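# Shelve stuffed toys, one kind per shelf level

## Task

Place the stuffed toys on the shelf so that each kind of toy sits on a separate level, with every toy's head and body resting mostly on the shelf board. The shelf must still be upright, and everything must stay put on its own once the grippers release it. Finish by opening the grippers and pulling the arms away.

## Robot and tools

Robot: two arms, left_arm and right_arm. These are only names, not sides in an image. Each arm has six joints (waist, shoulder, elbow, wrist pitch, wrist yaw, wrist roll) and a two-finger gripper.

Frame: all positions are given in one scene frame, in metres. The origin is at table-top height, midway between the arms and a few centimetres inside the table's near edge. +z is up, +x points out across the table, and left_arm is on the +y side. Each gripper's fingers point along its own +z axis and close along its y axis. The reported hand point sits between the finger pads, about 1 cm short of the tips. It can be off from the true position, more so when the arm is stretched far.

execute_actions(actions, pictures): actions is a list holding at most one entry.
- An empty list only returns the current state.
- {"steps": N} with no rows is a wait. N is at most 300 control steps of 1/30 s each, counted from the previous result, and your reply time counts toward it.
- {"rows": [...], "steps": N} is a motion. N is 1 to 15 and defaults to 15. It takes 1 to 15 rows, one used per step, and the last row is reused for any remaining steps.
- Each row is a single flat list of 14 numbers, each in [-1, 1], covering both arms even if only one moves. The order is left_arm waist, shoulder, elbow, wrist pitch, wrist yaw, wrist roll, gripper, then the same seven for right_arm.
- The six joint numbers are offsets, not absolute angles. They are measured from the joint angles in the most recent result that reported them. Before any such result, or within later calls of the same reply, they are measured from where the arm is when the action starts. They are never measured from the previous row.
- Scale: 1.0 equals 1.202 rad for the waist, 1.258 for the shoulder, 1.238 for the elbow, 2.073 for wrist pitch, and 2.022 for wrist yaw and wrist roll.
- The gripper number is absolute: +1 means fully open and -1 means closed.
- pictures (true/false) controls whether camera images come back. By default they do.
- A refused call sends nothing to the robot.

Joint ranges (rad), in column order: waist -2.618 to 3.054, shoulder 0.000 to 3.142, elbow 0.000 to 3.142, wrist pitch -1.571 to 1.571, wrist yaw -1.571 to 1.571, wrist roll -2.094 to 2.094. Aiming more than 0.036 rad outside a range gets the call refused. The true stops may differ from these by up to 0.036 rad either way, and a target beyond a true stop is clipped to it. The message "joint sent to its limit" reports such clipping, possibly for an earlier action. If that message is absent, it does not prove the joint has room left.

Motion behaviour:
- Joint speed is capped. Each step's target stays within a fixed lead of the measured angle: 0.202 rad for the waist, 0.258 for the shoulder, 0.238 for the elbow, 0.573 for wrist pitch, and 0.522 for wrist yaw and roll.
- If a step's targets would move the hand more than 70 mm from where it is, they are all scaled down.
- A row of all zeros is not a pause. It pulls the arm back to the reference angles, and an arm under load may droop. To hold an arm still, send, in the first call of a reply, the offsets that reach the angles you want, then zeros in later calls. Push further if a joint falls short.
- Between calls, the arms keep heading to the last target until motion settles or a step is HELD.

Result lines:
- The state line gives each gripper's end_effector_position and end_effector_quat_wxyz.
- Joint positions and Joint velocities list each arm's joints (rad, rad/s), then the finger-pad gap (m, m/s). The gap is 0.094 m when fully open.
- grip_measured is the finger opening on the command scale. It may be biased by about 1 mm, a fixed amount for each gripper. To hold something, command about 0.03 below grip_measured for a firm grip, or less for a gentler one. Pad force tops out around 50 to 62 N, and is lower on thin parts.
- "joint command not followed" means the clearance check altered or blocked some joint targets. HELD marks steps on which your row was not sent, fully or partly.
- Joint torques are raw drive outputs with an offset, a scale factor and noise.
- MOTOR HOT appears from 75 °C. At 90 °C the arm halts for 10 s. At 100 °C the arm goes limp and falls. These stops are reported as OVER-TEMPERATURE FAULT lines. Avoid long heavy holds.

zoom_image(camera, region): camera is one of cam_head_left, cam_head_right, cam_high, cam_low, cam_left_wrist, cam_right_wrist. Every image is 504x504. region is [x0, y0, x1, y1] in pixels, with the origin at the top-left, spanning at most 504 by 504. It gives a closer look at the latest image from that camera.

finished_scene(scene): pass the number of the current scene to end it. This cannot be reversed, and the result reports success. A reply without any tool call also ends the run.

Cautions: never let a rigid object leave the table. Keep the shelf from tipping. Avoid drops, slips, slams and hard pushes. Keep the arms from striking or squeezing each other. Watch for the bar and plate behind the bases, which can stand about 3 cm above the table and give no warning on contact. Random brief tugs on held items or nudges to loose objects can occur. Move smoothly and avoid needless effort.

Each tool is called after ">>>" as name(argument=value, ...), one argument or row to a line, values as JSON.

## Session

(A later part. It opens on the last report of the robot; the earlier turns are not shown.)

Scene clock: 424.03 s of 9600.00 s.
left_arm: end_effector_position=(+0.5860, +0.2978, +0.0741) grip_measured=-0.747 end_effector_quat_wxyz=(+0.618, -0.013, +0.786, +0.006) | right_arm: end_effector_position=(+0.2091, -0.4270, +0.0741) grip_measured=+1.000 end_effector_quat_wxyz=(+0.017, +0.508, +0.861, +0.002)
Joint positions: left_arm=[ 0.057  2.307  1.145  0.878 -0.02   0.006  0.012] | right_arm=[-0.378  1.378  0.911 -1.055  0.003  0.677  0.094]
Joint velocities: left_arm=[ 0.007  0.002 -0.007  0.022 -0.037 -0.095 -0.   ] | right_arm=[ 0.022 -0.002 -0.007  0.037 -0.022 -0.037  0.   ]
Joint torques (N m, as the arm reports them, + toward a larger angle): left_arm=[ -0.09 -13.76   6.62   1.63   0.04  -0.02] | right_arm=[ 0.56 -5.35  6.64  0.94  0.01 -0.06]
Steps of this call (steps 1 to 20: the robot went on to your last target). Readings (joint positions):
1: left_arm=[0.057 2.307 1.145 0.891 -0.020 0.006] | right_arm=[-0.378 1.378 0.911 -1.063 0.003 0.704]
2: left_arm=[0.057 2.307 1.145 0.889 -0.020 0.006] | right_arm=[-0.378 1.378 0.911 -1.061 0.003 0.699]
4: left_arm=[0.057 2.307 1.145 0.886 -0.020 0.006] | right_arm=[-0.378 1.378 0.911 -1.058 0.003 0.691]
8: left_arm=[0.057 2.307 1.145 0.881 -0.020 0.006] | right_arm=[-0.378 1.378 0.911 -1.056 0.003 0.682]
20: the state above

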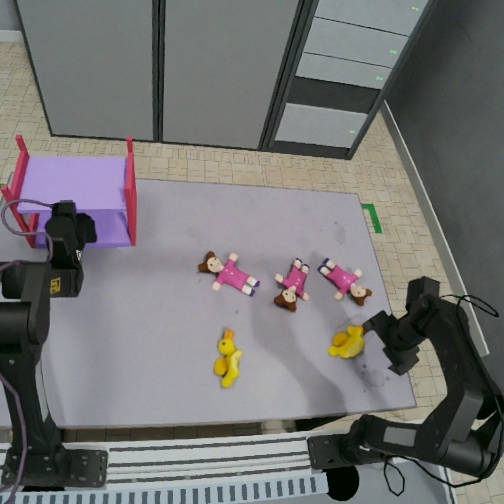

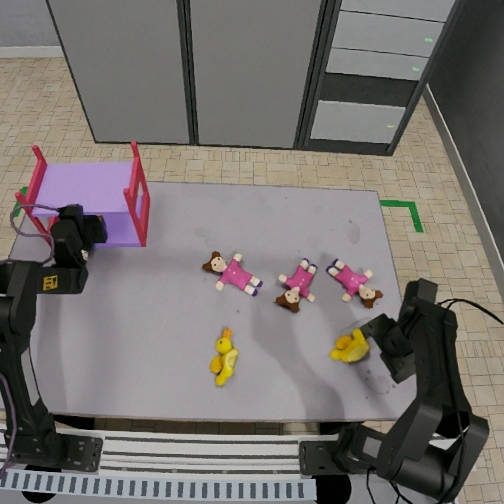

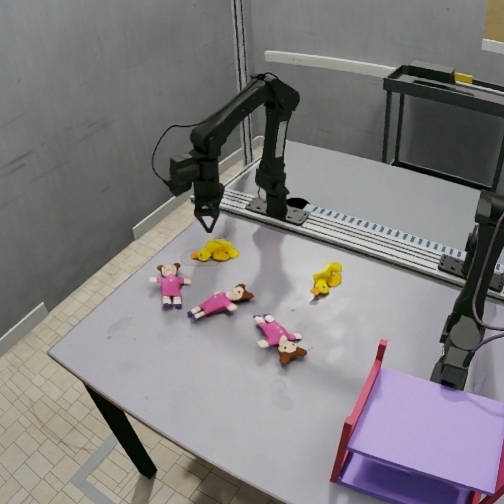

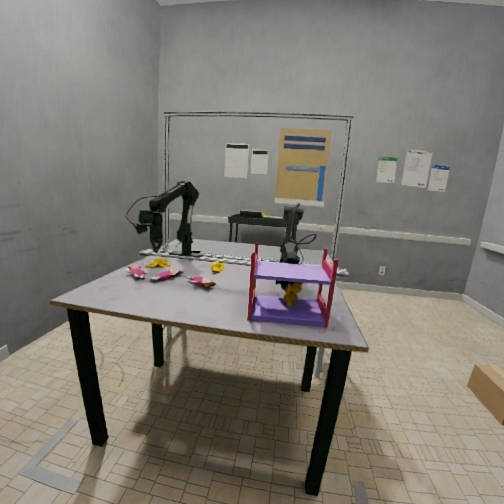

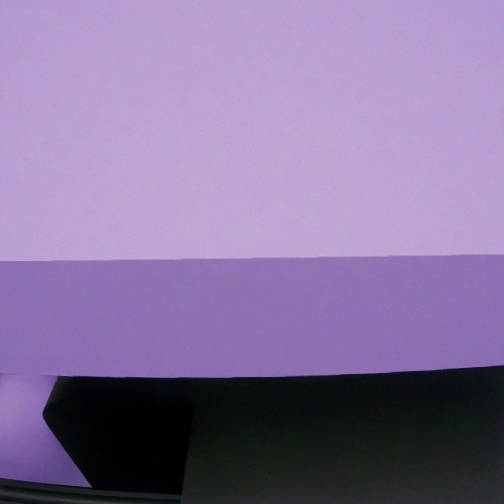

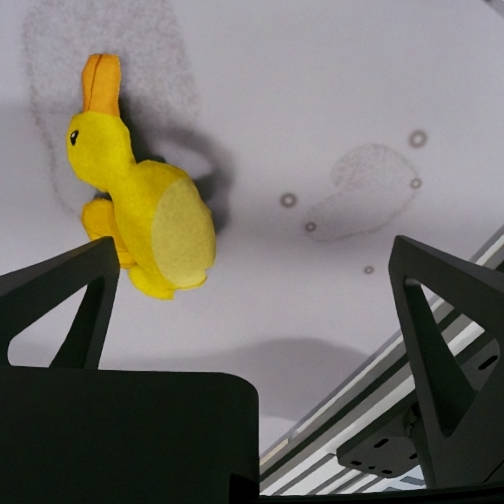

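>>> execute_actions(
  actions=[
    {"rows": [[0, 0, 0, 0, 0, 0, 1, 0.1095, 0.0645, 0.0519, 0.0333, 0, 0.064, 1],[0, 0, 0, 0, 0, 0, 1, 0.1095, 0.0645, 0.0519, 0.0333, 0, 0.064, 1],[0, 0, 0, 0, 0, 0, 1, 0.1095, 0.0645, 0.0519, 0.0333, 0, 0.064, 1],[0, 0, 0, 0, 0, 0, 1, 0.1095, 0.0645, 0.0519, 0.0333, 0, 0.064, 1],[0, 0, 0, 0, 0, 0, 1, 0.1095, 0.0645, 0.0519, 0.0333, 0, 0.064, 1],[0, 0, 0, 0, 0, 0, 1, 0.1095, 0.0645, 0.0519, 0.0333, 0, 0.064, 1],[0, 0, 0, 0, 0, 0, 1, 0.1095, 0.0645, 0.0519, 0.0333, 0, 0.064, 1],[0, 0, 0, 0, 0, 0, 1, 0.1095, 0.0645, 0.0519, 0.0333, 0, 0.064, 1],[0, 0, 0, 0, 0, 0, 1, 0.1095, 0.1367, -0.0854, 0.1542, 0, 0.064, 1],[0, 0, 0, 0, 0, 0, 1, 0.1095, 0.1367, -0.0854, 0.1542, 0, 0.064, 1],[0, 0, 0, 0, 0, 0, 1, 0.1095, 0.1367, -0.0854, 0.1542, 0, 0.064, 1],[0, 0, 0, 0, 0, 0, 1, 0.1095, 0.1367, -0.0854, 0.1542, 0, 0.064, 1],[0, -0.162, -0.34, 0.0917, 0, 0, 1, 0.1095, 0.1367, -0.0854, 0.1542, 0, 0.064, 1]], "steps": 15},
  ],
  pictures=false,
)

>>> execute_actions(
  actions=[
    {"steps": 20},
  ],
)

Scene clock: 441.93 s of 9600.00 s.
left_arm: end_effector_position=(+0.5446, +0.2975, +0.0794) grip_measured=+1.000 end_effector_quat_wxyz=(+0.615, -0.013, +0.789, +0.006) | right_arm: end_effector_position=(+0.2273, -0.4003, +0.0105) grip_measured=+1.000 end_effector_quat_wxyz=(-0.004, +0.502, +0.865, -0.000)
Joint positions: left_arm=[ 0.057  2.186  0.949  0.946 -0.021  0.006  0.094] | right_arm=[-0.246  1.558  0.8   -0.808  0.001  0.797  0.094]
Joint velocities: left_arm=[-0.002 -1.492 -2.357  0.872 -0.022 -0.11   0.   ] | right_arm=[-0.007  0.051 -0.134  0.198 -0.007  0.022  0.   ]
Joint torques (N m, as the arm reports them, + toward a larger angle): left_arm=[ -0.07 -10.75   3.71   1.59  -0.02  -0.01] | right_arm=[ 0.05 -5.77  6.05  1.18  0.03  0.04]
Steps of this call (steps 1 to 15: the robot went on to your last target; steps 16 to 90: nothing new was sent; then 14.40 s passed at rest; steps 91 to 105: all 15 steps of this action). Readings (joint positions):
91: left_arm=[0.057 2.307 1.145 0.877 -0.020 0.006] | right_arm=[-0.362 1.386 0.917 -1.055 0.009 0.695]
92: left_arm=[0.057 2.307 1.145 0.877 -0.021 0.006] | right_arm=[-0.326 1.403 0.930 -1.050 0.012 0.718]
94: left_arm=[0.057 2.307 1.145 0.877 -0.020 0.006] | right_arm=[-0.265 1.438 0.950 -1.022 0.005 0.747]
98: left_arm=[0.057 2.307 1.145 0.877 -0.021 0.006] | right_arm=[-0.246 1.453 0.954 -1.001 0.001 0.778]
105: the state above

Scene clock: 442.60 s of 9600.00 s.
left_arm: end_effector_position=(+0.4915, +0.2966, +0.0559) grip_measured=+1.000 end_effector_quat_wxyz=(+0.592, -0.013, +0.806, +0.006) | right_arm: end_effector_position=(+0.2415, -0.4041, +0.0104) grip_measured=+1.000 end_effector_quat_wxyz=(+0.024, +0.504, +0.863, +0.008)
Joint positions: left_arm=[ 0.057  2.112  0.724  1.039 -0.021  0.006  0.094] | right_arm=[-0.246  1.559  0.799 -0.747  0.001  0.801  0.094]
Joint velocities: left_arm=[ 0.002 -0.002  0.007 -0.007  0.051 -0.037 -0.001] | right_arm=[ 0.002 -0.012 -0.012 -0.037 -0.022 -0.022  0.   ]
Joint torques (N m, as the arm reports them, + toward a larger angle): left_arm=[ -0.03 -10.88   3.73   1.99  -0.03  -0.02] | right_arm=[ 0.04 -5.57  5.64  0.94  0.02  0.06]
Steps of this call (steps 1 to 20: the robot went on to your last target). Readings (joint positions):
1: left_arm=[0.057 2.142 0.871 0.976 -0.021 0.006] | right_arm=[-0.246 1.559 0.799 -0.802 0.001 0.798]
2: left_arm=[0.057 2.113 0.809 1.001 -0.021 0.006] | right_arm=[-0.246 1.559 0.799 -0.791 0.001 0.798]
4: left_arm=[0.057 2.102 0.745 1.021 -0.021 0.006] | right_arm=[-0.246 1.559 0.799 -0.773 0.001 0.799]
8: left_arm=[0.057 2.112 0.724 1.021 -0.021 0.006] | right_arm=[-0.246 1.559 0.799 -0.756 0.001 0.800]
20: the state above

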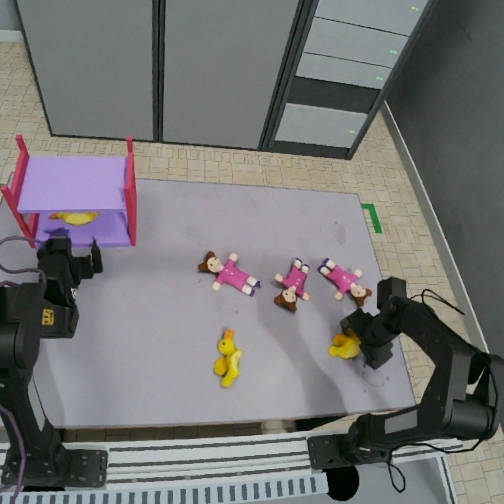

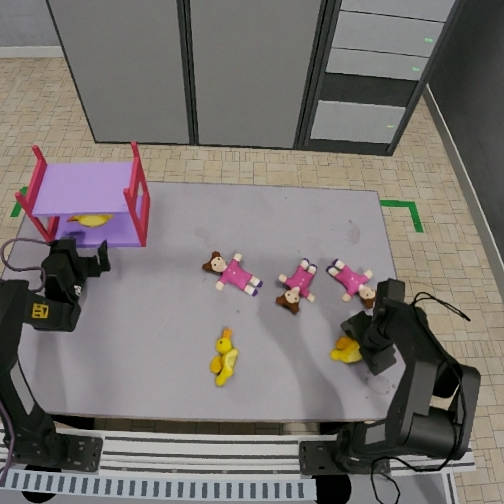

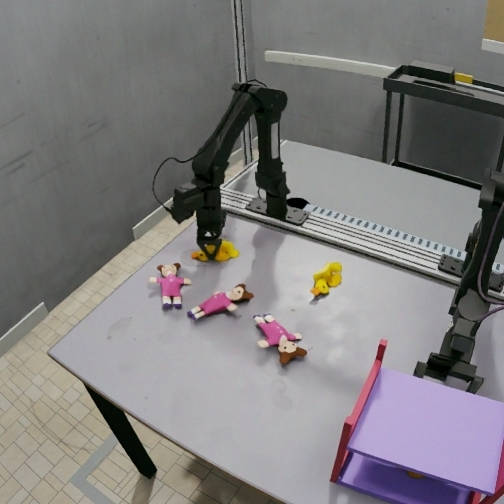

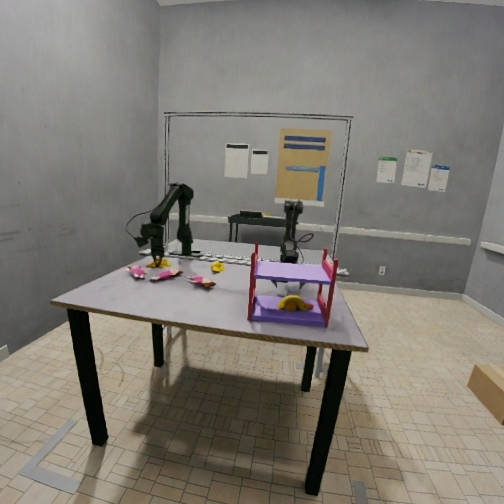

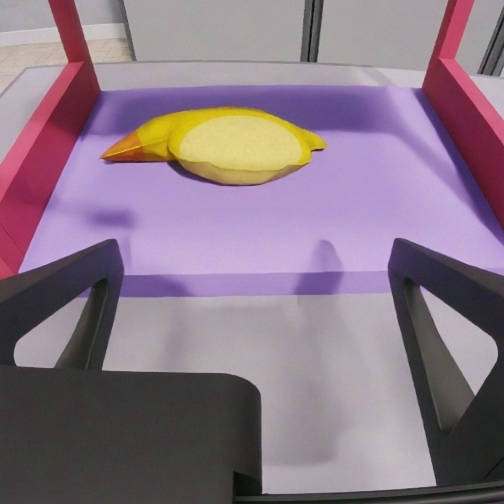

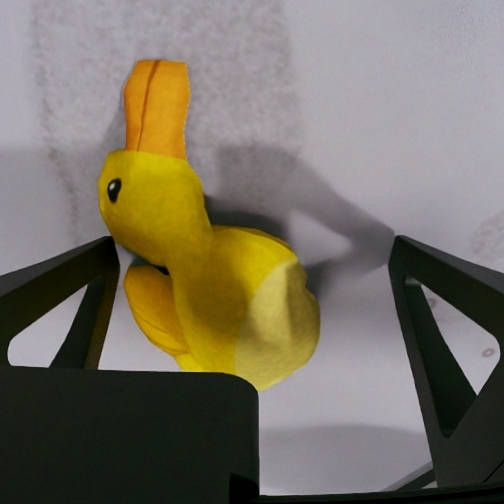

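>>> execute_actions(
  actions=[
    {"rows": [[-0.549, 0, 0, 0, 0, -0.483, 1, 0.0624, -0.0563, -0.0456, -0.007, 0, 0.037, 1],[-0.549, 0, 0, 0, 0, -0.483, 1, 0.0624, -0.0563, -0.0456, -0.007, 0, 0.037, 1],[-0.549, 0, 0, 0, 0, -0.483, 1, 0.0624, -0.0563, -0.0456, -0.007, 0, 0.037, 1],[-0.549, 0, 0, 0, 0, -0.483, 1, 0.0624, -0.0563, -0.0456, -0.007, 0, 0.037, 1],[-0.549, 0, 0, 0, 0, -0.483, 1, 0.0624, -0.0563, -0.0456, -0.007, 0, 0.037, 1],[-0.549, 0, 0, 0, 0, -0.483, 1, 0.0624, -0.0563, -0.0456, -0.007, 0, 0.037, 1],[-0.549, 0, 0, 0, 0, -0.483, 1, 0.0624, -0.0563, -0.0456, -0.007, 0, 0.037, 1],[-0.549, 0, 0, 0, 0, -0.483, 1, 0.0624, -0.0563, -0.0456, -0.007, 0, 0.037, 1],[-0.549, -0.02, 0.788, -0.501, 0, -0.483, 1, 0.0624, -0.0563, -0.0456, -0.007, 0, 0.037, -0.75]], "steps": 15},
  ],
  pictures=false,
)

>>> execute_actions(
  actions=[
    {"steps": 20},
  ],
  pictures=false,
)

Scene clock: 476.37 s of 9600.00 s.
left_arm: end_effector_position=(+0.4280, -0.0438, +0.0563) grip_measured=+1.000 end_effector_quat_wxyz=(+0.353, -0.093, +0.873, -0.323) | right_arm: end_effector_position=(+0.2311, -0.3836, +0.0092) grip_measured=-0.709 end_effector_quat_wxyz=(+0.019, +0.502, +0.864, +0.009)
Joint positions: left_arm=[-0.617  2.114  1.117  0.379 -0.016 -0.874  0.094] | right_arm=[-0.174  1.515  0.751 -0.752  0.     0.868  0.014]
Joint velocities: left_arm=[-0.647 -0.012  2.112 -2.703  0.154 -0.593  0.   ] | right_arm=[ 0.012  0.007 -0.012  0.037 -0.037  0.051 -0.072]
Joint torques (N m, as the arm reports them, + toward a larger angle): left_arm=[  4.43 -14.15   7.99   1.96  -0.33  -0.05] | right_arm=[ 0.25 -6.52  4.43  0.71  0.01  0.06]
Steps of this call (steps 1 to 15: the robot went on to your last target; steps 16 to 90: nothing new was sent; then 30.27 s passed at rest; steps 91 to 105: all 15 steps of this action). Readings (joint positions):
91: left_arm=[0.043 2.112 0.724 1.040 -0.029 -0.052] | right_arm=[-0.238 1.553 0.793 -0.742 0.004 0.811]
92: left_arm=[0.017 2.112 0.724 1.040 -0.037 -0.135] | right_arm=[-0.220 1.541 0.780 -0.740 0.005 0.823]
94: left_arm=[-0.074 2.112 0.724 1.040 -0.039 -0.293] | right_arm=[-0.184 1.520 0.758 -0.747 0.002 0.840]
98: left_arm=[-0.296 2.112 0.724 1.040 -0.035 -0.601] | right_arm=[-0.174 1.515 0.751 -0.752 0.001 0.858]
105: the state above

Scene clock: 477.03 s of 9600.00 s.
left_arm: end_effector_position=(+0.4910, -0.0921, +0.2480) grip_measured=+1.000 end_effector_quat_wxyz=(+0.407, -0.125, +0.804, -0.414) | right_arm: end_effector_position=(+0.2317, -0.3837, +0.0102) grip_measured=-0.746 end_effector_quat_wxyz=(+0.021, +0.503, +0.864, +0.010)
Joint positions: left_arm=[-0.61   2.088  1.684  0.026 -0.011 -0.967  0.094] | right_arm=[-0.174  1.51   0.751 -0.752  0.     0.87   0.012]
Joint velocities: left_arm=[-0.002  0.042  0.002 -0.125 -0.007 -0.022  0.   ] | right_arm=[-0.002 -0.017  0.007 -0.095 -0.037 -0.11  -0.001]
Joint torques (N m, as the arm reports them, + toward a larger angle): left_arm=[  0.57 -13.58   7.91   1.68  -0.13  -0.02] | right_arm=[ 0.29 -6.19  4.47  0.72  0.02  0.06]
Steps of this call (steps 1 to 20: the robot went on to your last target). Readings (joint positions):
1: left_arm=[-0.633 2.114 1.188 0.297 -0.012 -0.892] | right_arm=[-0.174 1.515 0.751 -0.752 0.000 0.868]
2: left_arm=[-0.641 2.114 1.257 0.231 -0.009 -0.907] | right_arm=[-0.174 1.513 0.751 -0.752 0.000 0.869]
4: left_arm=[-0.638 2.114 1.388 0.153 -0.008 -0.927] | right_arm=[-0.174 1.511 0.751 -0.752 0.000 0.869]
8: left_arm=[-0.620 2.113 1.607 0.090 -0.008 -0.948] | right_arm=[-0.174 1.510 0.751 -0.752 0.000 0.870]
20: the state above

>>> execute_actions(
  actions=[
    {"rows": [[-0.325, -0.019, 0.031, -0.5547, 0.005, -0.016, 1, 0, -0.129, 0.30, -0.2427, 0, 0, -0.75],[-0.325, -0.019, 0.031, -0.5547, 0.005, -0.016, 1, 0, -0.129, 0.30, -0.2427, 0, 0, -0.75],[-0.325, -0.019, 0.031, -0.5547, 0.005, -0.016, 1, 0, -0.129, 0.30, -0.2427, 0, 0, -0.75],[-0.325, -0.019, 0.031, -0.5547, 0.005, -0.016, 1, 0, -0.129, 0.30, -0.2427, 0, 0, -0.75],[-0.325, -0.019, 0.031, -0.5547, 0.005, -0.016, 1, 0, -0.129, 0.30, -0.2427, 0, 0, -0.75],[-0.325, -0.019, 0.031, -0.5547, 0.005, -0.016, 1, 0, -0.129, 0.30, -0.2427, 0, 0, -0.75],[-0.325, -0.019, 0.031, -0.5547, 0.005, -0.016, 1, 0, -0.129, 0.30, -0.2427, 0, 0, -0.75],[-0.325, -0.019, 0.031, -0.5547, 0.005, -0.016, 1, 0, -0.129, 0.30, -0.2427, 0, 0, -0.75],[-0.325, -0.019, 0.031, -0.5547, 0.005, -0.016, 1, 0.3, -0.129, 0.30, -0.2427, 0, 0, -0.75]], "steps": 15},
  ],
  pictures=false,
)

>>> execute_actions(
  actions=[
    {"steps": 25},
  ],
)

Scene clock: 491.07 s of 9600.00 s.
left_arm: end_effector_position=(+0.2228, -0.1272, +0.0931) grip_measured=+1.000 end_effector_quat_wxyz=(+0.097, +0.043, +0.985, -0.138) | right_arm: end_effector_position=(+0.2452, -0.2957, +0.1364) grip_measured=-0.746 end_effector_quat_wxyz=(+0.054, +0.340, +0.938, +0.041)
Joint positions: left_arm=[-1.024  2.085  1.687 -0.871  0.006 -0.99   0.094] | right_arm=[ 0.186  1.349  1.126 -1.202 -0.009  0.871  0.012]
Joint velocities: left_arm=[-0.457  0.012 -0.007 -1.883  0.198  0.066  0.   ] | right_arm=[ 0.393 -0.012  0.002 -0.315 -0.154 -0.022  0.001]
Joint torques (N m, as the arm reports them, + toward a larger angle): left_arm=[  4.21 -13.98   8.58   1.07  -0.33  -0.05] | right_arm=[-2.05 -3.85  5.52  0.85  0.23 -0.03]
Steps of this call (steps 1 to 30: the robot went on to your last target; steps 31 to 90: nothing new was sent; then 10.53 s passed at rest; steps 91 to 105: all 15 steps of this action). Readings (joint positions):
91: left_arm=[-0.617 2.089 1.686 -0.015 -0.014 -0.970] | right_arm=[-0.174 1.505 0.774 -0.797 -0.000 0.870]
92: left_arm=[-0.628 2.086 1.687 -0.064 -0.017 -0.973] | right_arm=[-0.174 1.492 0.816 -0.884 -0.000 0.870]
94: left_arm=[-0.672 2.085 1.687 -0.167 -0.018 -0.978] | right_arm=[-0.174 1.445 0.925 -1.004 -0.000 0.870]
98: left_arm=[-0.804 2.085 1.687 -0.390 -0.016 -0.984] | right_arm=[-0.174 1.363 1.113 -1.111 -0.000 0.870]
105: the state above

Scene clock: 491.90 s of 9600.00 s.
left_arm: end_effector_position=(+0.2005, -0.0731, +0.0804) grip_measured=+1.000 end_effector_quat_wxyz=(+0.034, +0.032, +0.998, -0.038) | right_arm: end_effector_position=(+0.2353, -0.2956, +0.1353) grip_measured=-0.746 end_effector_quat_wxyz=(+0.036, +0.338, +0.940, +0.033)
Joint positions: left_arm=[-1.008  2.085  1.687 -1.111  0.012 -0.993  0.094] | right_arm=[ 0.192  1.349  1.126 -1.242 -0.011  0.871  0.012]
Joint velocities: left_arm=[ 0.027 -0.017 -0.007 -0.022 -0.037 -0.037  0.   ] | right_arm=[ 0.002  0.012  0.002  0.007 -0.081 -0.037 -0.   ]
Joint torques (N m, as the arm reports them, + toward a larger angle): left_arm=[  0.67 -13.63   8.19   0.27  -0.13  -0.04] | right_arm=[-0.37 -3.82  5.46  0.76  0.1  -0.02]
Steps of this call (steps 1 to 25: the robot went on to your last target). Readings (joint positions):
1: left_arm=[-1.036 2.085 1.687 -0.926 0.010 -0.990] | right_arm=[0.192 1.349 1.126 -1.211 -0.011 0.871]
2: left_arm=[-1.039 2.085 1.687 -0.969 0.012 -0.990] | right_arm=[0.192 1.349 1.126 -1.217 -0.011 0.871]
4: left_arm=[-1.032 2.085 1.687 -1.026 0.012 -0.992] | right_arm=[0.192 1.349 1.126 -1.228 -0.011 0.871]
8: left_arm=[-1.011 2.085 1.687 -1.082 0.012 -0.992] | right_arm=[0.192 1.349 1.126 -1.237 -0.011 0.871]
25: the state above

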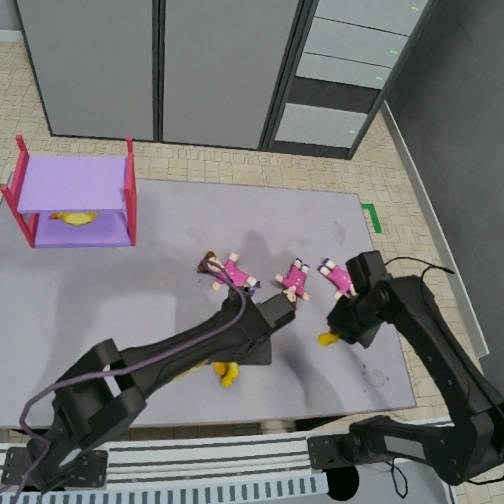

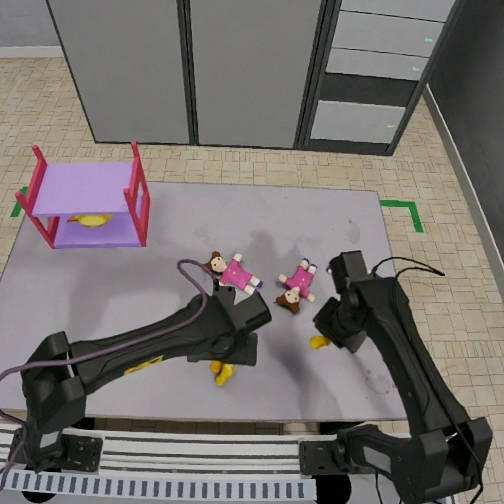

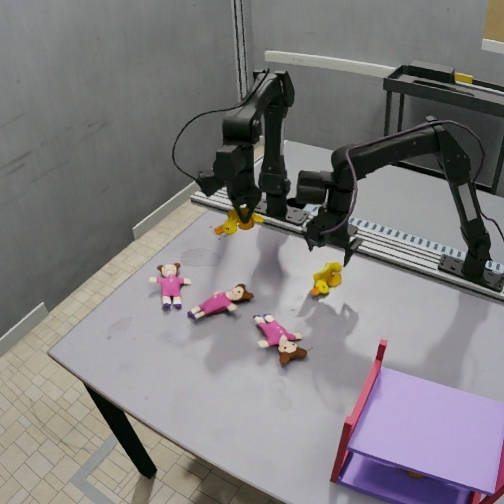

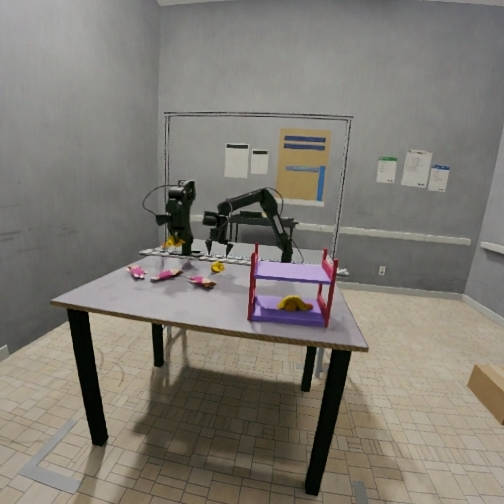

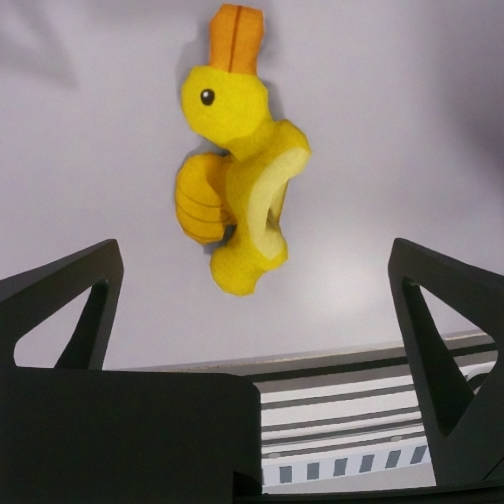

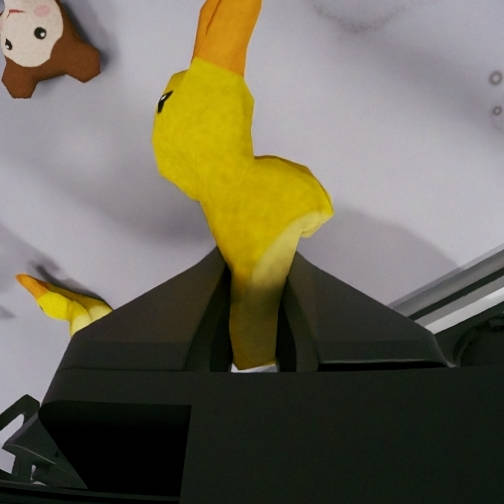

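>>> execute_actions(
  actions=[
    {"rows": [[0, 0.0605, -0.1322, 0.1156, 0, 0, 1, 0, 0, 0, 0, 0, 0, -0.75],[0, 0.0605, -0.1322, 0.1156, 0, 0, 1, 0, 0, 0, 0, 0, 0, -0.75],[0, 0.0605, -0.1322, 0.1156, 0, 0, 1, 0, 0, 0, 0, 0, 0, -0.75],[0, 0.0605, -0.1322, 0.1156, 0, 0, 1, 0, 0, 0, 0, 0, 0, -0.75],[0, 0.0605, -0.1322, 0.1156, 0, 0, 1, 0, 0, 0, 0, 0, 0, -0.75],[0, 0.0605, -0.1322, 0.1156, 0, 0, 1, 0, 0, 0, 0, 0, 0, -0.75],[0, 0.0605, -0.1322, 0.1156, 0, 0, 1, 0, 0, 0, 0, 0, 0, -0.75],[0, 0.0605, -0.1322, 0.1156, 0, 0, 1, 0, 0, 0, 0, 0, 0, -0.75],[0, 0.0605, -0.1322, 0.1156, 0, 0, 1, 0, 0, 0, 0, 0, 0, -0.75],[0, 0.0605, -0.1322, 0.1156, 0, 0, 1, 0, 0, 0, 0, 0, 0, -0.75],[0, 0.0605, -0.1322, 0.1156, 0, 0, 1, 0, 0, 0, 0, 0, 0, -0.75],[0, 0.0605, -0.1322, 0.1156, 0, 0, 1, 0, 0, 0, 0, 0, 0, -0.75],[0, 0.0605, -0.1322, 0.1156, 0, 0, 1, 0, 0, 0, 0, 0, 0, -0.75],[0, 0.0605, -0.1322, 0.1156, 0, 0, -0.75, 0, 0, 0, 0, 0, 0, -0.75]], "steps": 15},
  ],
  pictures=false,
)

>>> execute_actions(
  actions=[
    {"steps": 15},
  ],
)

Scene clock: 503.03 s of 9600.00 s.
left_arm: end_effector_position=(+0.2002, -0.0706, +0.0115) grip_measured=+0.577 end_effector_quat_wxyz=(+0.026, +0.033, +0.999, -0.026) | right_arm: end_effector_position=(+0.2353, -0.2956, +0.1353) grip_measured=-0.746 end_effector_quat_wxyz=(+0.036, +0.338, +0.940, +0.033)
Joint positions: left_arm=[-1.01   2.166  1.533 -0.903  0.012 -0.992  0.074] | right_arm=[ 0.192  1.349  1.126 -1.242 -0.011  0.871  0.012]
Joint velocities: left_arm=[-0.007  0.007 -0.007  0.095 -0.037 -0.037 -0.423] | right_arm=[-0.027  0.017 -0.012 -0.037 -0.037 -0.037 -0.001]
Joint torques (N m, as the arm reports them, + toward a larger angle): left_arm=[  0.35 -12.53   4.59   0.6    0.    -0.01] | right_arm=[ 0.06 -3.73  5.76  0.92  0.   -0.01]
Steps of this call (steps 1 to 15: the robot went on to your last target; steps 16 to 90: nothing new was sent; then 7.63 s passed at rest; steps 91 to 105: all 15 steps of this action). Readings (joint positions):
91: left_arm=[-1.008 2.086 1.666 -1.082 0.012 -0.993] | right_arm=[0.192 1.349 1.126 -1.242 -0.011 0.871]
92: left_arm=[-1.008 2.086 1.633 -1.033 0.012 -0.993] | right_arm=[0.192 1.349 1.126 -1.242 -0.011 0.871]
94: left_arm=[-1.008 2.118 1.575 -0.976 0.012 -0.993] | right_arm=[0.192 1.349 1.126 -1.242 -0.011 0.871]
98: left_arm=[-1.010 2.169 1.533 -0.937 0.012 -0.992] | right_arm=[0.192 1.349 1.126 -1.242 -0.011 0.871]
105: the state above

Scene clock: 503.53 s of 9600.00 s.
left_arm: end_effector_position=(+0.2009, -0.0720, +0.0116) grip_measured=-0.746 end_effector_quat_wxyz=(+0.028, +0.033, +0.999, -0.028) | right_arm: end_effector_position=(+0.2353, -0.2956, +0.1353) grip_measured=-0.746 end_effector_quat_wxyz=(+0.036, +0.338, +0.940, +0.033)
Joint positions: left_arm=[-1.01   2.166  1.533 -0.897  0.012 -0.992  0.012] | right_arm=[ 0.192  1.349  1.126 -1.242 -0.011  0.871  0.012]
Joint velocities: left_arm=[-0.007 -0.002 -0.002 -0.022  0.022 -0.037  0.001] | right_arm=[ 0.002 -0.002 -0.007 -0.007  0.022  0.037 -0.001]
Joint torques (N m, as the arm reports them, + toward a larger angle): left_arm=[  0.23 -12.52   4.47   0.6   -0.03   0.  ] | right_arm=[ 0.04 -3.73  5.76  0.93  0.    0.  ]
Steps of this call (steps 1 to 15: the robot went on to your last target). Readings (joint positions):
1: left_arm=[-1.010 2.166 1.533 -0.902 0.012 -0.992] | right_arm=[0.192 1.349 1.126 -1.242 -0.011 0.871]
2: left_arm=[-1.010 2.166 1.533 -0.902 0.012 -0.992] | right_arm=[0.192 1.349 1.126 -1.242 -0.011 0.871]
4: left_arm=[-1.010 2.166 1.533 -0.900 0.012 -0.992] | right_arm=[0.192 1.349 1.126 -1.242 -0.011 0.871]
8: left_arm=[-1.010 2.166 1.533 -0.897 0.012 -0.992] | right_arm=[0.192 1.349 1.126 -1.242 -0.011 0.871]
15: the state above
All arms were judged still, so your last target was given up. Only a new action makes them travel on or press farther. Fingers that are still opening or closing keep moving.

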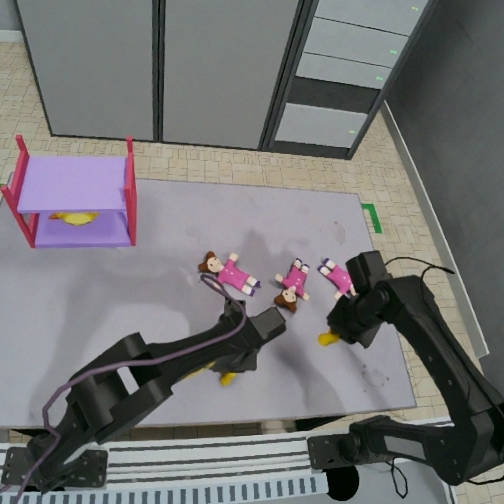

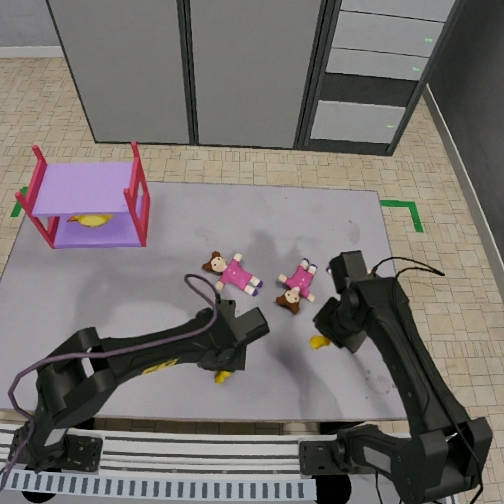

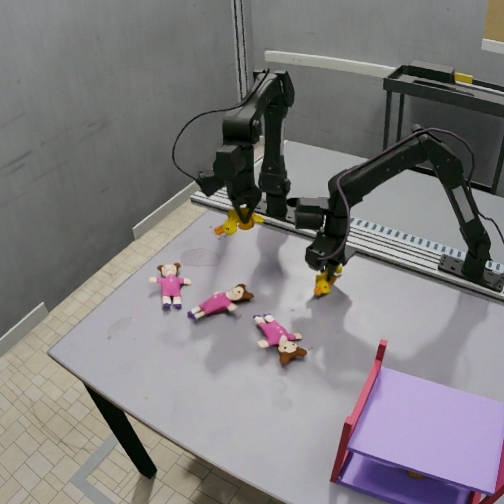

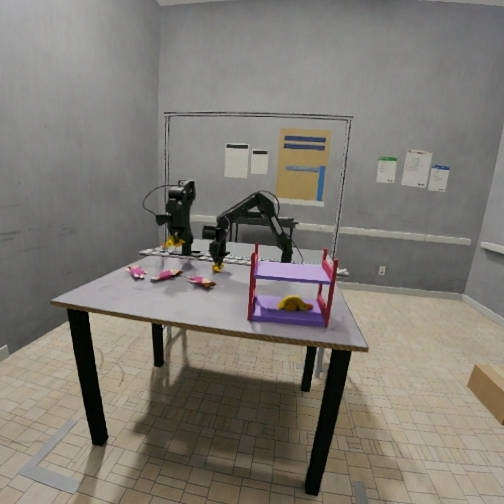

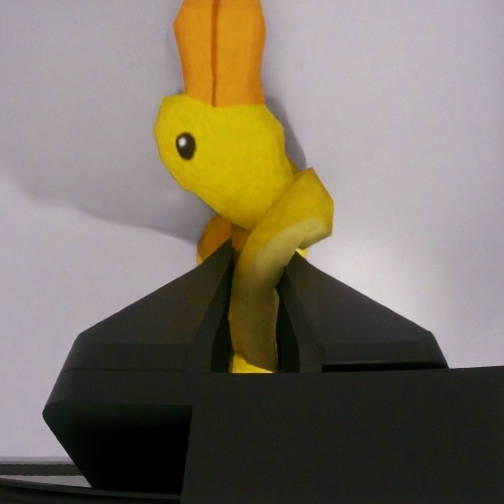

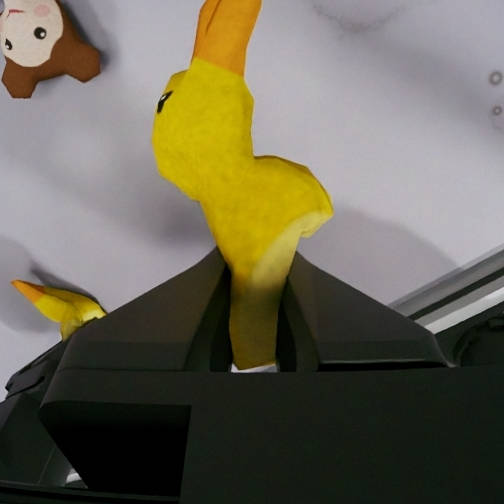

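>>> execute_actions(
  actions=[
    {"rows": [[0, -0.175, 0, 0.048, 0, 0, -0.75, 0, 0, 0, 0, 0, 0, -0.75],[0, -0.175, 0, 0.048, 0, 0, -0.75, 0, 0, 0, 0, 0, 0, -0.75],[0, -0.175, 0, 0.048, 0, 0, -0.75, 0, 0, 0, 0, 0, 0, -0.75],[0, -0.175, 0, 0.048, 0, 0, -0.75, 0, 0, 0, 0, 0, 0, -0.75],[0.2, -0.251, -0.067, 0.241, 0, 0.25, -0.75, 0, 0, 0, 0, 0, 0, -0.75],[0.2, -0.251, -0.067, 0.241, 0, 0.25, -0.75, 0, 0, 0, 0, 0, 0, -0.75],[0.2, -0.251, -0.067, 0.241, 0, 0.25, -0.75, 0, 0, 0, 0, 0, 0, -0.75],[0.2, -0.251, -0.067, 0.241, 0, 0.25, -0.75, 0, 0, 0, 0, 0, 0, -0.75],[0.2, -0.251, -0.067, 0.241, 0, 0.25, -0.75, 0, 0, 0, 0, 0, 0, -0.75],[0.424, -0.251, -0.269, 0.482, 0, 0.49, -0.75, 0, 0, 0, 0, 0, 0, -0.75],[0.424, -0.251, -0.269, 0.482, 0, 0.49, -0.75, 0, 0, 0, 0, 0, 0, -0.75],[0.424, -0.251, -0.269, 0.482, 0, 0.49, -0.75, 0, 0, 0, 0, 0, 0, -0.75],[0.424, -0.251, -0.269, 0.482, 0, 0.49, -0.75, 0.6015, 0.3696, 0.354, 0.015, 0, 0.282, -0.75]], "steps": 15},
  ],
  pictures=false,
)

>>> execute_actions(
  actions=[
    {"steps": 20},
  ],
  pictures=false,
)

Scene clock: 541.40 s of 9600.00 s.
left_arm: end_effector_position=(+0.3811, -0.0304, +0.1327) grip_measured=-0.748 end_effector_quat_wxyz=(+0.332, +0.151, +0.910, -0.201) | right_arm: end_effector_position=(+0.2572, -0.2629, +0.1424) grip_measured=-0.746 end_effector_quat_wxyz=(+0.024, +0.379, +0.925, +0.025)
Joint positions: left_arm=[-0.635  1.854  1.273 -0.24   0.029 -0.372  0.012] | right_arm=[ 0.306  1.488  1.274 -1.279  0.002  1.073  0.012]
Joint velocities: left_arm=[ 1.375  0.1   -0.823  1.458 -0.066  1.824 -0.   ] | right_arm=[ 1.429  1.834  1.805  0.344 -0.007  1.707  0.001]
Joint torques (N m, as the arm reports them, + toward a larger angle): left_arm=[  0.83 -11.38   6.05   1.69  -0.14   0.05] | right_arm=[ 0.96 -3.67  5.9   1.03 -0.06  0.  ]
Steps of this call (steps 1 to 90: nothing new was sent; then 34.37 s passed at rest; steps 91 to 105: all 15 steps of this action). Readings (joint positions):
91: left_arm=[-1.010 2.152 1.529 -0.889 0.012 -0.992] | right_arm=[0.192 1.349 1.126 -1.242 -0.011 0.871]
92: left_arm=[-1.010 2.130 1.519 -0.885 0.012 -0.992] | right_arm=[0.192 1.349 1.126 -1.242 -0.011 0.871]
94: left_arm=[-1.010 2.064 1.514 -0.880 0.013 -0.992] | right_arm=[0.192 1.349 1.126 -1.242 -0.011 0.871]
98: left_arm=[-0.941 1.938 1.499 -0.729 0.028 -0.822] | right_arm=[0.192 1.349 1.126 -1.242 -0.011 0.871]
105: the state above

Scene clock: 542.07 s of 9600.00 s.
left_arm: end_effector_position=(+0.4460, +0.0126, +0.1508) grip_measured=-0.748 end_effector_quat_wxyz=(+0.463, +0.236, +0.844, -0.133) | right_arm: end_effector_position=(+0.2183, -0.0541, +0.1145) grip_measured=-0.746 end_effector_quat_wxyz=(-0.004, +0.260, +0.965, +0.044)
Joint positions: left_arm=[-0.501  1.869  1.196  0.059  0.007 -0.013  0.012] | right_arm=[ 0.914  1.839  1.54  -1.192 -0.028  1.431  0.012]
Joint velocities: left_arm=[ 0.002 -0.002  0.012  0.022 -0.007  0.007  0.   ] | right_arm=[-0.032 -0.007  0.007 -0.051  0.007  0.11   0.   ]
Joint torques (N m, as the arm reports them, + toward a larger angle): left_arm=[ -0.12 -12.21   6.52   1.93   0.03   0.08] | right_arm=[ 0.2  -9.85  7.63  0.67  0.11  0.06]
Steps of this call (steps 1 to 20: the robot went on to your last target). Readings (joint positions):
1: left_arm=[-0.586 1.858 1.245 -0.187 0.028 -0.305] | right_arm=[0.355 1.551 1.334 -1.267 0.002 1.125]
2: left_arm=[-0.542 1.862 1.223 -0.139 0.024 -0.246] | right_arm=[0.403 1.615 1.393 -1.255 0.001 1.168]
4: left_arm=[-0.479 1.868 1.200 -0.076 0.010 -0.162] | right_arm=[0.503 1.728 1.487 -1.224 0.003 1.248]
8: left_arm=[-0.471 1.869 1.196 0.004 0.000 -0.072] | right_arm=[0.751 1.833 1.534 -1.179 0.001 1.354]
20: the state above

>>> execute_actions(
  actions=[
    {"rows": [[0.166, 0, -0.441, 0.516, 0, 0, -0.75, 0, 0.036, -0.177, 0.1085, 0, 0, -0.75],[0.166, 0, -0.441, 0.516, 0, 0, -0.75, 0, 0.036, -0.177, 0.1085, 0, 0, -0.75],[0.166, 0, -0.441, 0.516, 0, 0, -0.75, 0, 0.036, -0.177, 0.1085, 0, 0, -0.75],[0.166, 0, -0.441, 0.516, 0, 0, -0.75, 0, 0.036, -0.177, 0.1085, 0, 0, -0.75],[0.166, 0, -0.441, 0.516, 0, 0, -0.75, 0, 0.036, -0.177, 0.1085, 0, 0, -0.75],[0.166, 0, -0.441, 0.516, 0, 0, -0.75, 0, 0.036, -0.177, 0.1085, 0, 0, -0.75],[0.166, 0, -0.441, 0.516, 0, 0, -0.75, 0, 0.036, -0.177, 0.1085, 0, 0, -0.75],[0.166, 0, -0.441, 0.516, 0, 0, -0.75, 0, 0.036, -0.177, 0.1085, 0, 0, -0.75],[0.166, 0, -0.441, 0.516, 0, 0, -0.75, 0, 0.036, -0.177, 0.1085, 0, 0, -0.75],[0.166, 0, -0.441, 0.516, 0, 0, -0.75, 0, 0.036, -0.177, 0.1085, 0, 0, -0.75],[0.3336, 0.178, -0.365, 0.501, 0, 0, -0.75, 0, 0.036, -0.177, 0.1085, 0, 0, -0.75],[0.3336, 0.178, -0.365, 0.501, 0, 0, -0.75, 0, 0.036, -0.177, 0.1085, 0, 0, 1]], "steps": 15},
  ],
  pictures=false,
)

>>> execute_actions(
  actions=[
    {"steps": 25},
  ],
)

Scene clock: 555.67 s of 9600.00 s.
left_arm: end_effector_position=(+0.4818, +0.2009, +0.0634) grip_measured=-0.748 end_effector_quat_wxyz=(+0.589, +0.068, +0.803, -0.063) | right_arm: end_effector_position=(+0.2041, -0.0704, +0.0346) grip_measured=+0.286 end_effector_quat_wxyz=(-0.022, +0.263, +0.965, +0.001)
Joint positions: left_arm=[-0.127  2.08   0.717  1.012  0.013 -0.009  0.012] | right_arm=[ 0.914  1.907  1.308 -0.984 -0.028  1.436  0.06 ]
Joint velocities: left_arm=[ 0.945  0.637  0.056  0.212 -0.198 -0.022  0.002] | right_arm=[ 0.007  0.007 -0.002  0.139 -0.037  0.007  0.421]
Joint torques (N m, as the arm reports them, + toward a larger angle): left_arm=[ -2.74 -12.71   5.51   2.19   0.15  -0.03] | right_arm=[ 0.11 -9.88  6.35  0.72  0.   -0.06]
Steps of this call (steps 1 to 30: the robot went on to your last target; steps 31 to 90: nothing new was sent; then 10.10 s passed at rest; steps 91 to 105: all 15 steps of this action). Readings (joint positions):
91: left_arm=[-0.490 1.868 1.169 0.120 0.014 -0.008] | right_arm=[0.914 1.836 1.509 -1.157 -0.028 1.436]
92: left_arm=[-0.470 1.863 1.118 0.221 0.023 -0.008] | right_arm=[0.914 1.829 1.457 -1.102 -0.028 1.436]
94: left_arm=[-0.395 1.862 0.990 0.429 0.026 -0.008] | right_arm=[0.914 1.852 1.369 -1.054 -0.028 1.436]
98: left_arm=[-0.270 1.873 0.696 0.794 -0.001 -0.009] | right_arm=[0.914 1.909 1.309 -1.024 -0.028 1.436]
105: the state above

Scene clock: 556.50 s of 9600.00 s.
left_arm: end_effector_position=(+0.4875, +0.2200, +0.0639) grip_measured=-0.748 end_effector_quat_wxyz=(+0.602, +0.048, +0.795, -0.049) | right_arm: end_effector_position=(+0.2054, -0.0687, +0.0346) grip_measured=+1.000 end_effector_quat_wxyz=(-0.020, +0.263, +0.965, +0.005)
Joint positions: left_arm=[-0.092  2.108  0.718  1.07  -0.    -0.009  0.012] | right_arm=[ 0.914  1.907  1.308 -0.976 -0.028  1.436  0.094]
Joint velocities: left_arm=[-0.002 -0.022 -0.007  0.037 -0.051  0.081 -0.001] | right_arm=[-0.012 -0.002  0.002  0.037 -0.007 -0.022  0.   ]
Joint torques (N m, as the arm reports them, + toward a larger angle): left_arm=[ -0.65 -11.44   5.66   1.99   0.07  -0.04] | right_arm=[ 0.04 -9.88  6.39  0.79 -0.01 -0.07]
Steps of this call (steps 1 to 25: the robot went on to your last target). Readings (joint positions):
1: left_arm=[-0.100 2.096 0.718 1.017 0.008 -0.009] | right_arm=[0.914 1.907 1.308 -0.982 -0.028 1.436]
2: left_arm=[-0.083 2.105 0.718 1.018 0.003 -0.009] | right_arm=[0.914 1.907 1.308 -0.981 -0.028 1.436]
4: left_arm=[-0.076 2.108 0.718 1.025 -0.000 -0.009] | right_arm=[0.914 1.907 1.308 -0.979 -0.028 1.436]
8: left_arm=[-0.089 2.108 0.718 1.055 -0.000 -0.009] | right_arm=[0.914 1.907 1.308 -0.977 -0.028 1.436]
25: the state above

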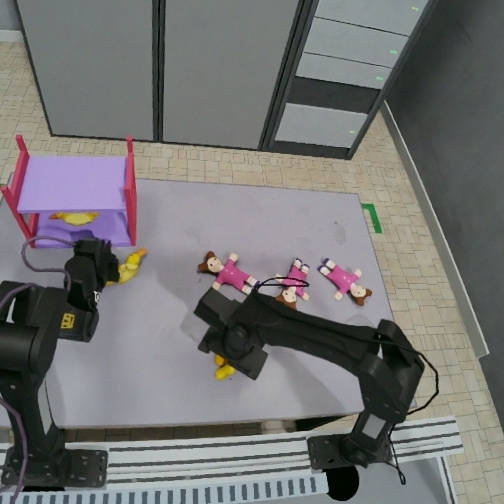

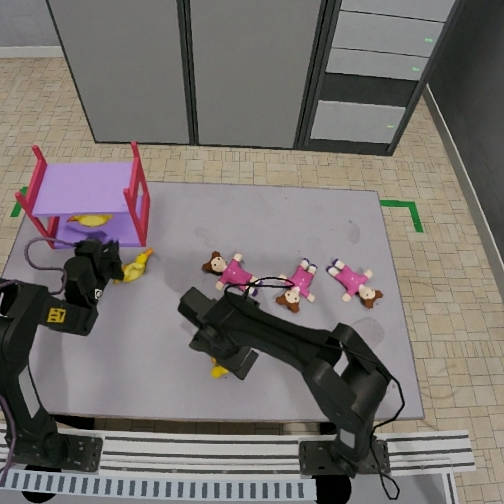

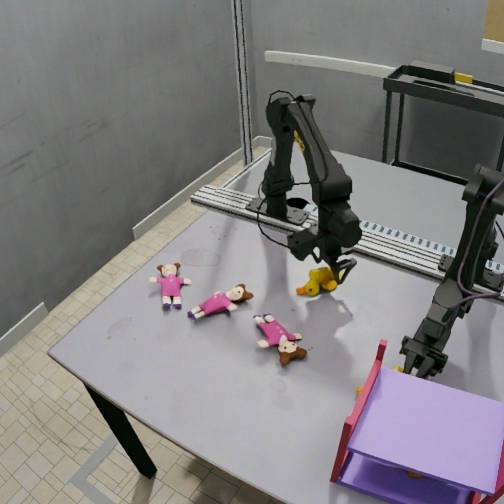

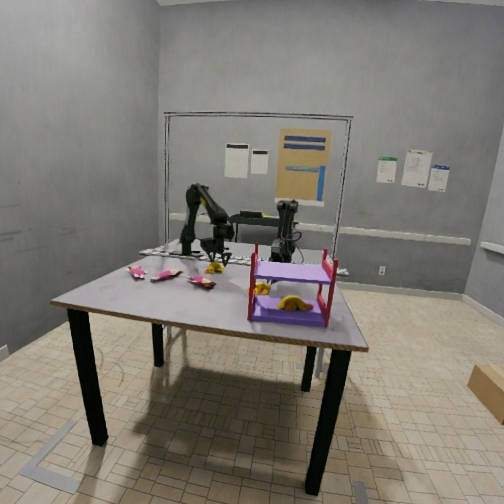

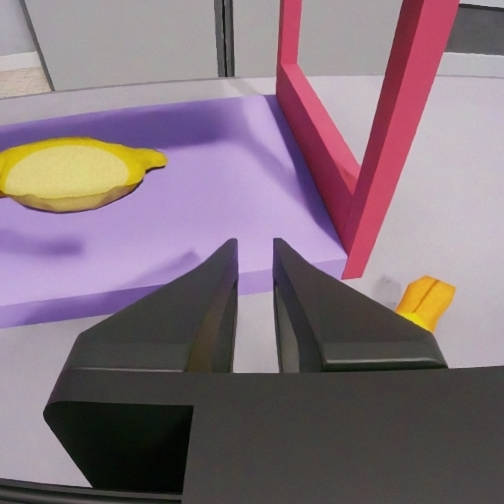

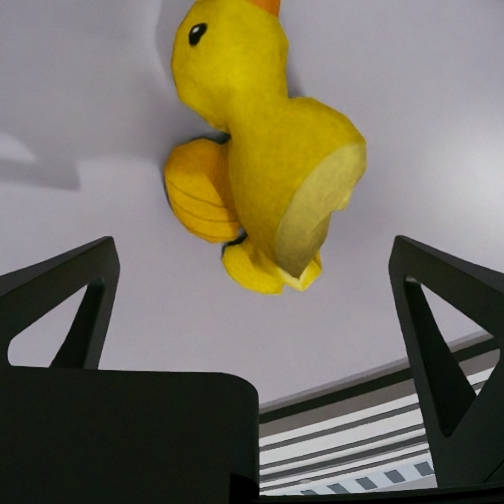

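>>> execute_actions(
  actions=[
    {"rows": [[0, -0.404, 0, 0, 0, 0, 1, 0, -0.0556, 0.186, -0.118, 0, 0, 1],[0, -0.404, 0, 0, 0, 0, 1, 0, -0.0556, 0.186, -0.118, 0, 0, 1],[0, -0.404, 0, 0, 0, 0, 1, 0, -0.0556, 0.186, -0.118, 0, 0, 1],[0, -0.404, 0, 0, 0, 0, 1, 0, -0.0556, 0.186, -0.118, 0, 0, 1],[0, -0.404, 0, 0, 0, 0, 1, 0, -0.0556, 0.186, -0.118, 0, 0, 1],[0, -0.404, 0, 0, 0, 0, 1, 0, -0.0556, 0.186, -0.118, 0, 0, 1],[0, -0.404, 0, 0, 0, 0, 1, 0, -0.0556, 0.186, -0.118, 0, 0, 1],[0, -0.404, 0.63, -1.0, 0, 0, 1, -0.275, 0.266, 0.7557, -0.186, 0.014, -0.849, 1]], "steps": 15},
  ],
  pictures=false,
)

>>> execute_actions(
  actions=[
    {"steps": 30},
  ],
  pictures=false,
)

Scene clock: 584.30 s of 9600.00 s.
left_arm: end_effector_position=(+0.5080, +0.2203, +0.3469) grip_measured=+1.000 end_effector_quat_wxyz=(+0.675, +0.044, +0.735, -0.054) | right_arm: end_effector_position=(+0.3712, -0.0787, +0.0929) grip_measured=+1.000 end_effector_quat_wxyz=(+0.017, +0.106, +0.993, +0.041)
Joint positions: left_arm=[-0.092  1.611  1.247  0.234 -0.    -0.009  0.094] | right_arm=[ 0.612  2.234  2.042 -1.293 -0.028  0.815  0.094]
Joint velocities: left_arm=[-0.002 -0.012  2.352 -3.07  -0.037  0.007 -0.001] | right_arm=[-1.023  1.355  2.063 -0.242  0.168 -2.777  0.   ]
Joint torques (N m, as the arm reports them, + toward a larger angle): left_arm=[-0.08 -9.59  7.63  1.64  0.    0.  ] | right_arm=[  2.91 -16.96   8.71   0.51   0.01  -0.02]
From where the robot then was, a joint's target lay farther than a number of 1.0 reaches, so one or more steps of this call were cut to that.
Steps of this call (steps 1 to 15: the robot went on to your last target; steps 16 to 90: nothing new was sent; then 24.30 s passed at rest; steps 91 to 105: all 15 steps of this action). Readings (joint positions):
91: left_arm=[-0.092 2.093 0.717 1.059 -0.000 -0.009] | right_arm=[0.914 1.908 1.334 -1.010 -0.028 1.436]
92: left_arm=[-0.092 2.062 0.709 1.037 -0.000 -0.009] | right_arm=[0.914 1.912 1.380 -1.062 -0.028 1.436]
94: left_arm=[-0.092 1.978 0.705 1.027 -0.000 -0.009] | right_arm=[0.914 1.894 1.471 -1.110 -0.028 1.436]
98: left_arm=[-0.092 1.776 0.725 0.973 -0.000 -0.009] | right_arm=[0.899 1.860 1.569 -1.179 -0.034 1.379]
105: the state above

Scene clock: 585.30 s of 9600.00 s.
left_arm: end_effector_position=(+0.3776, +0.2370, +0.2142) grip_measured=+1.000 end_effector_quat_wxyz=(+0.252, +0.062, +0.966, -0.024) | right_arm: end_effector_position=(+0.4031, -0.0790, +0.1358) grip_measured=+1.000 end_effector_quat_wxyz=(+0.094, -0.409, +0.908, +0.022)
Joint positions: left_arm=[-0.092  1.604  1.491 -0.994 -0.    -0.009  0.094] | right_arm=[ 0.585  2.253  2.23  -1.349 -0.003 -0.273  0.094]
Joint velocities: left_arm=[-0.022 -0.007  0.007 -0.051  0.007  0.007  0.001] | right_arm=[-0.002 -0.017  0.002  0.007 -0.051  0.022  0.   ]
Joint torques (N m, as the arm reports them, + toward a larger angle): left_arm=[ 0.02 -7.94  6.58  1.   -0.02  0.01] | right_arm=[ -0.12 -11.97   6.91   0.98   0.04  -0.07]
Steps of this call (steps 1 to 30: the robot went on to your last target). Readings (joint positions):
1: left_arm=[-0.092 1.611 1.326 0.132 -0.000 -0.009] | right_arm=[0.582 2.270 2.104 -1.296 -0.021 0.718]
2: left_arm=[-0.092 1.611 1.395 0.035 -0.000 -0.009] | right_arm=[0.561 2.288 2.149 -1.296 -0.015 0.620]
4: left_arm=[-0.092 1.596 1.475 -0.134 -0.000 -0.009] | right_arm=[0.543 2.287 2.195 -1.304 -0.005 0.426]
8: left_arm=[-0.092 1.576 1.491 -0.411 -0.000 -0.009] | right_arm=[0.564 2.257 2.227 -1.322 -0.003 0.052]
30: the state above


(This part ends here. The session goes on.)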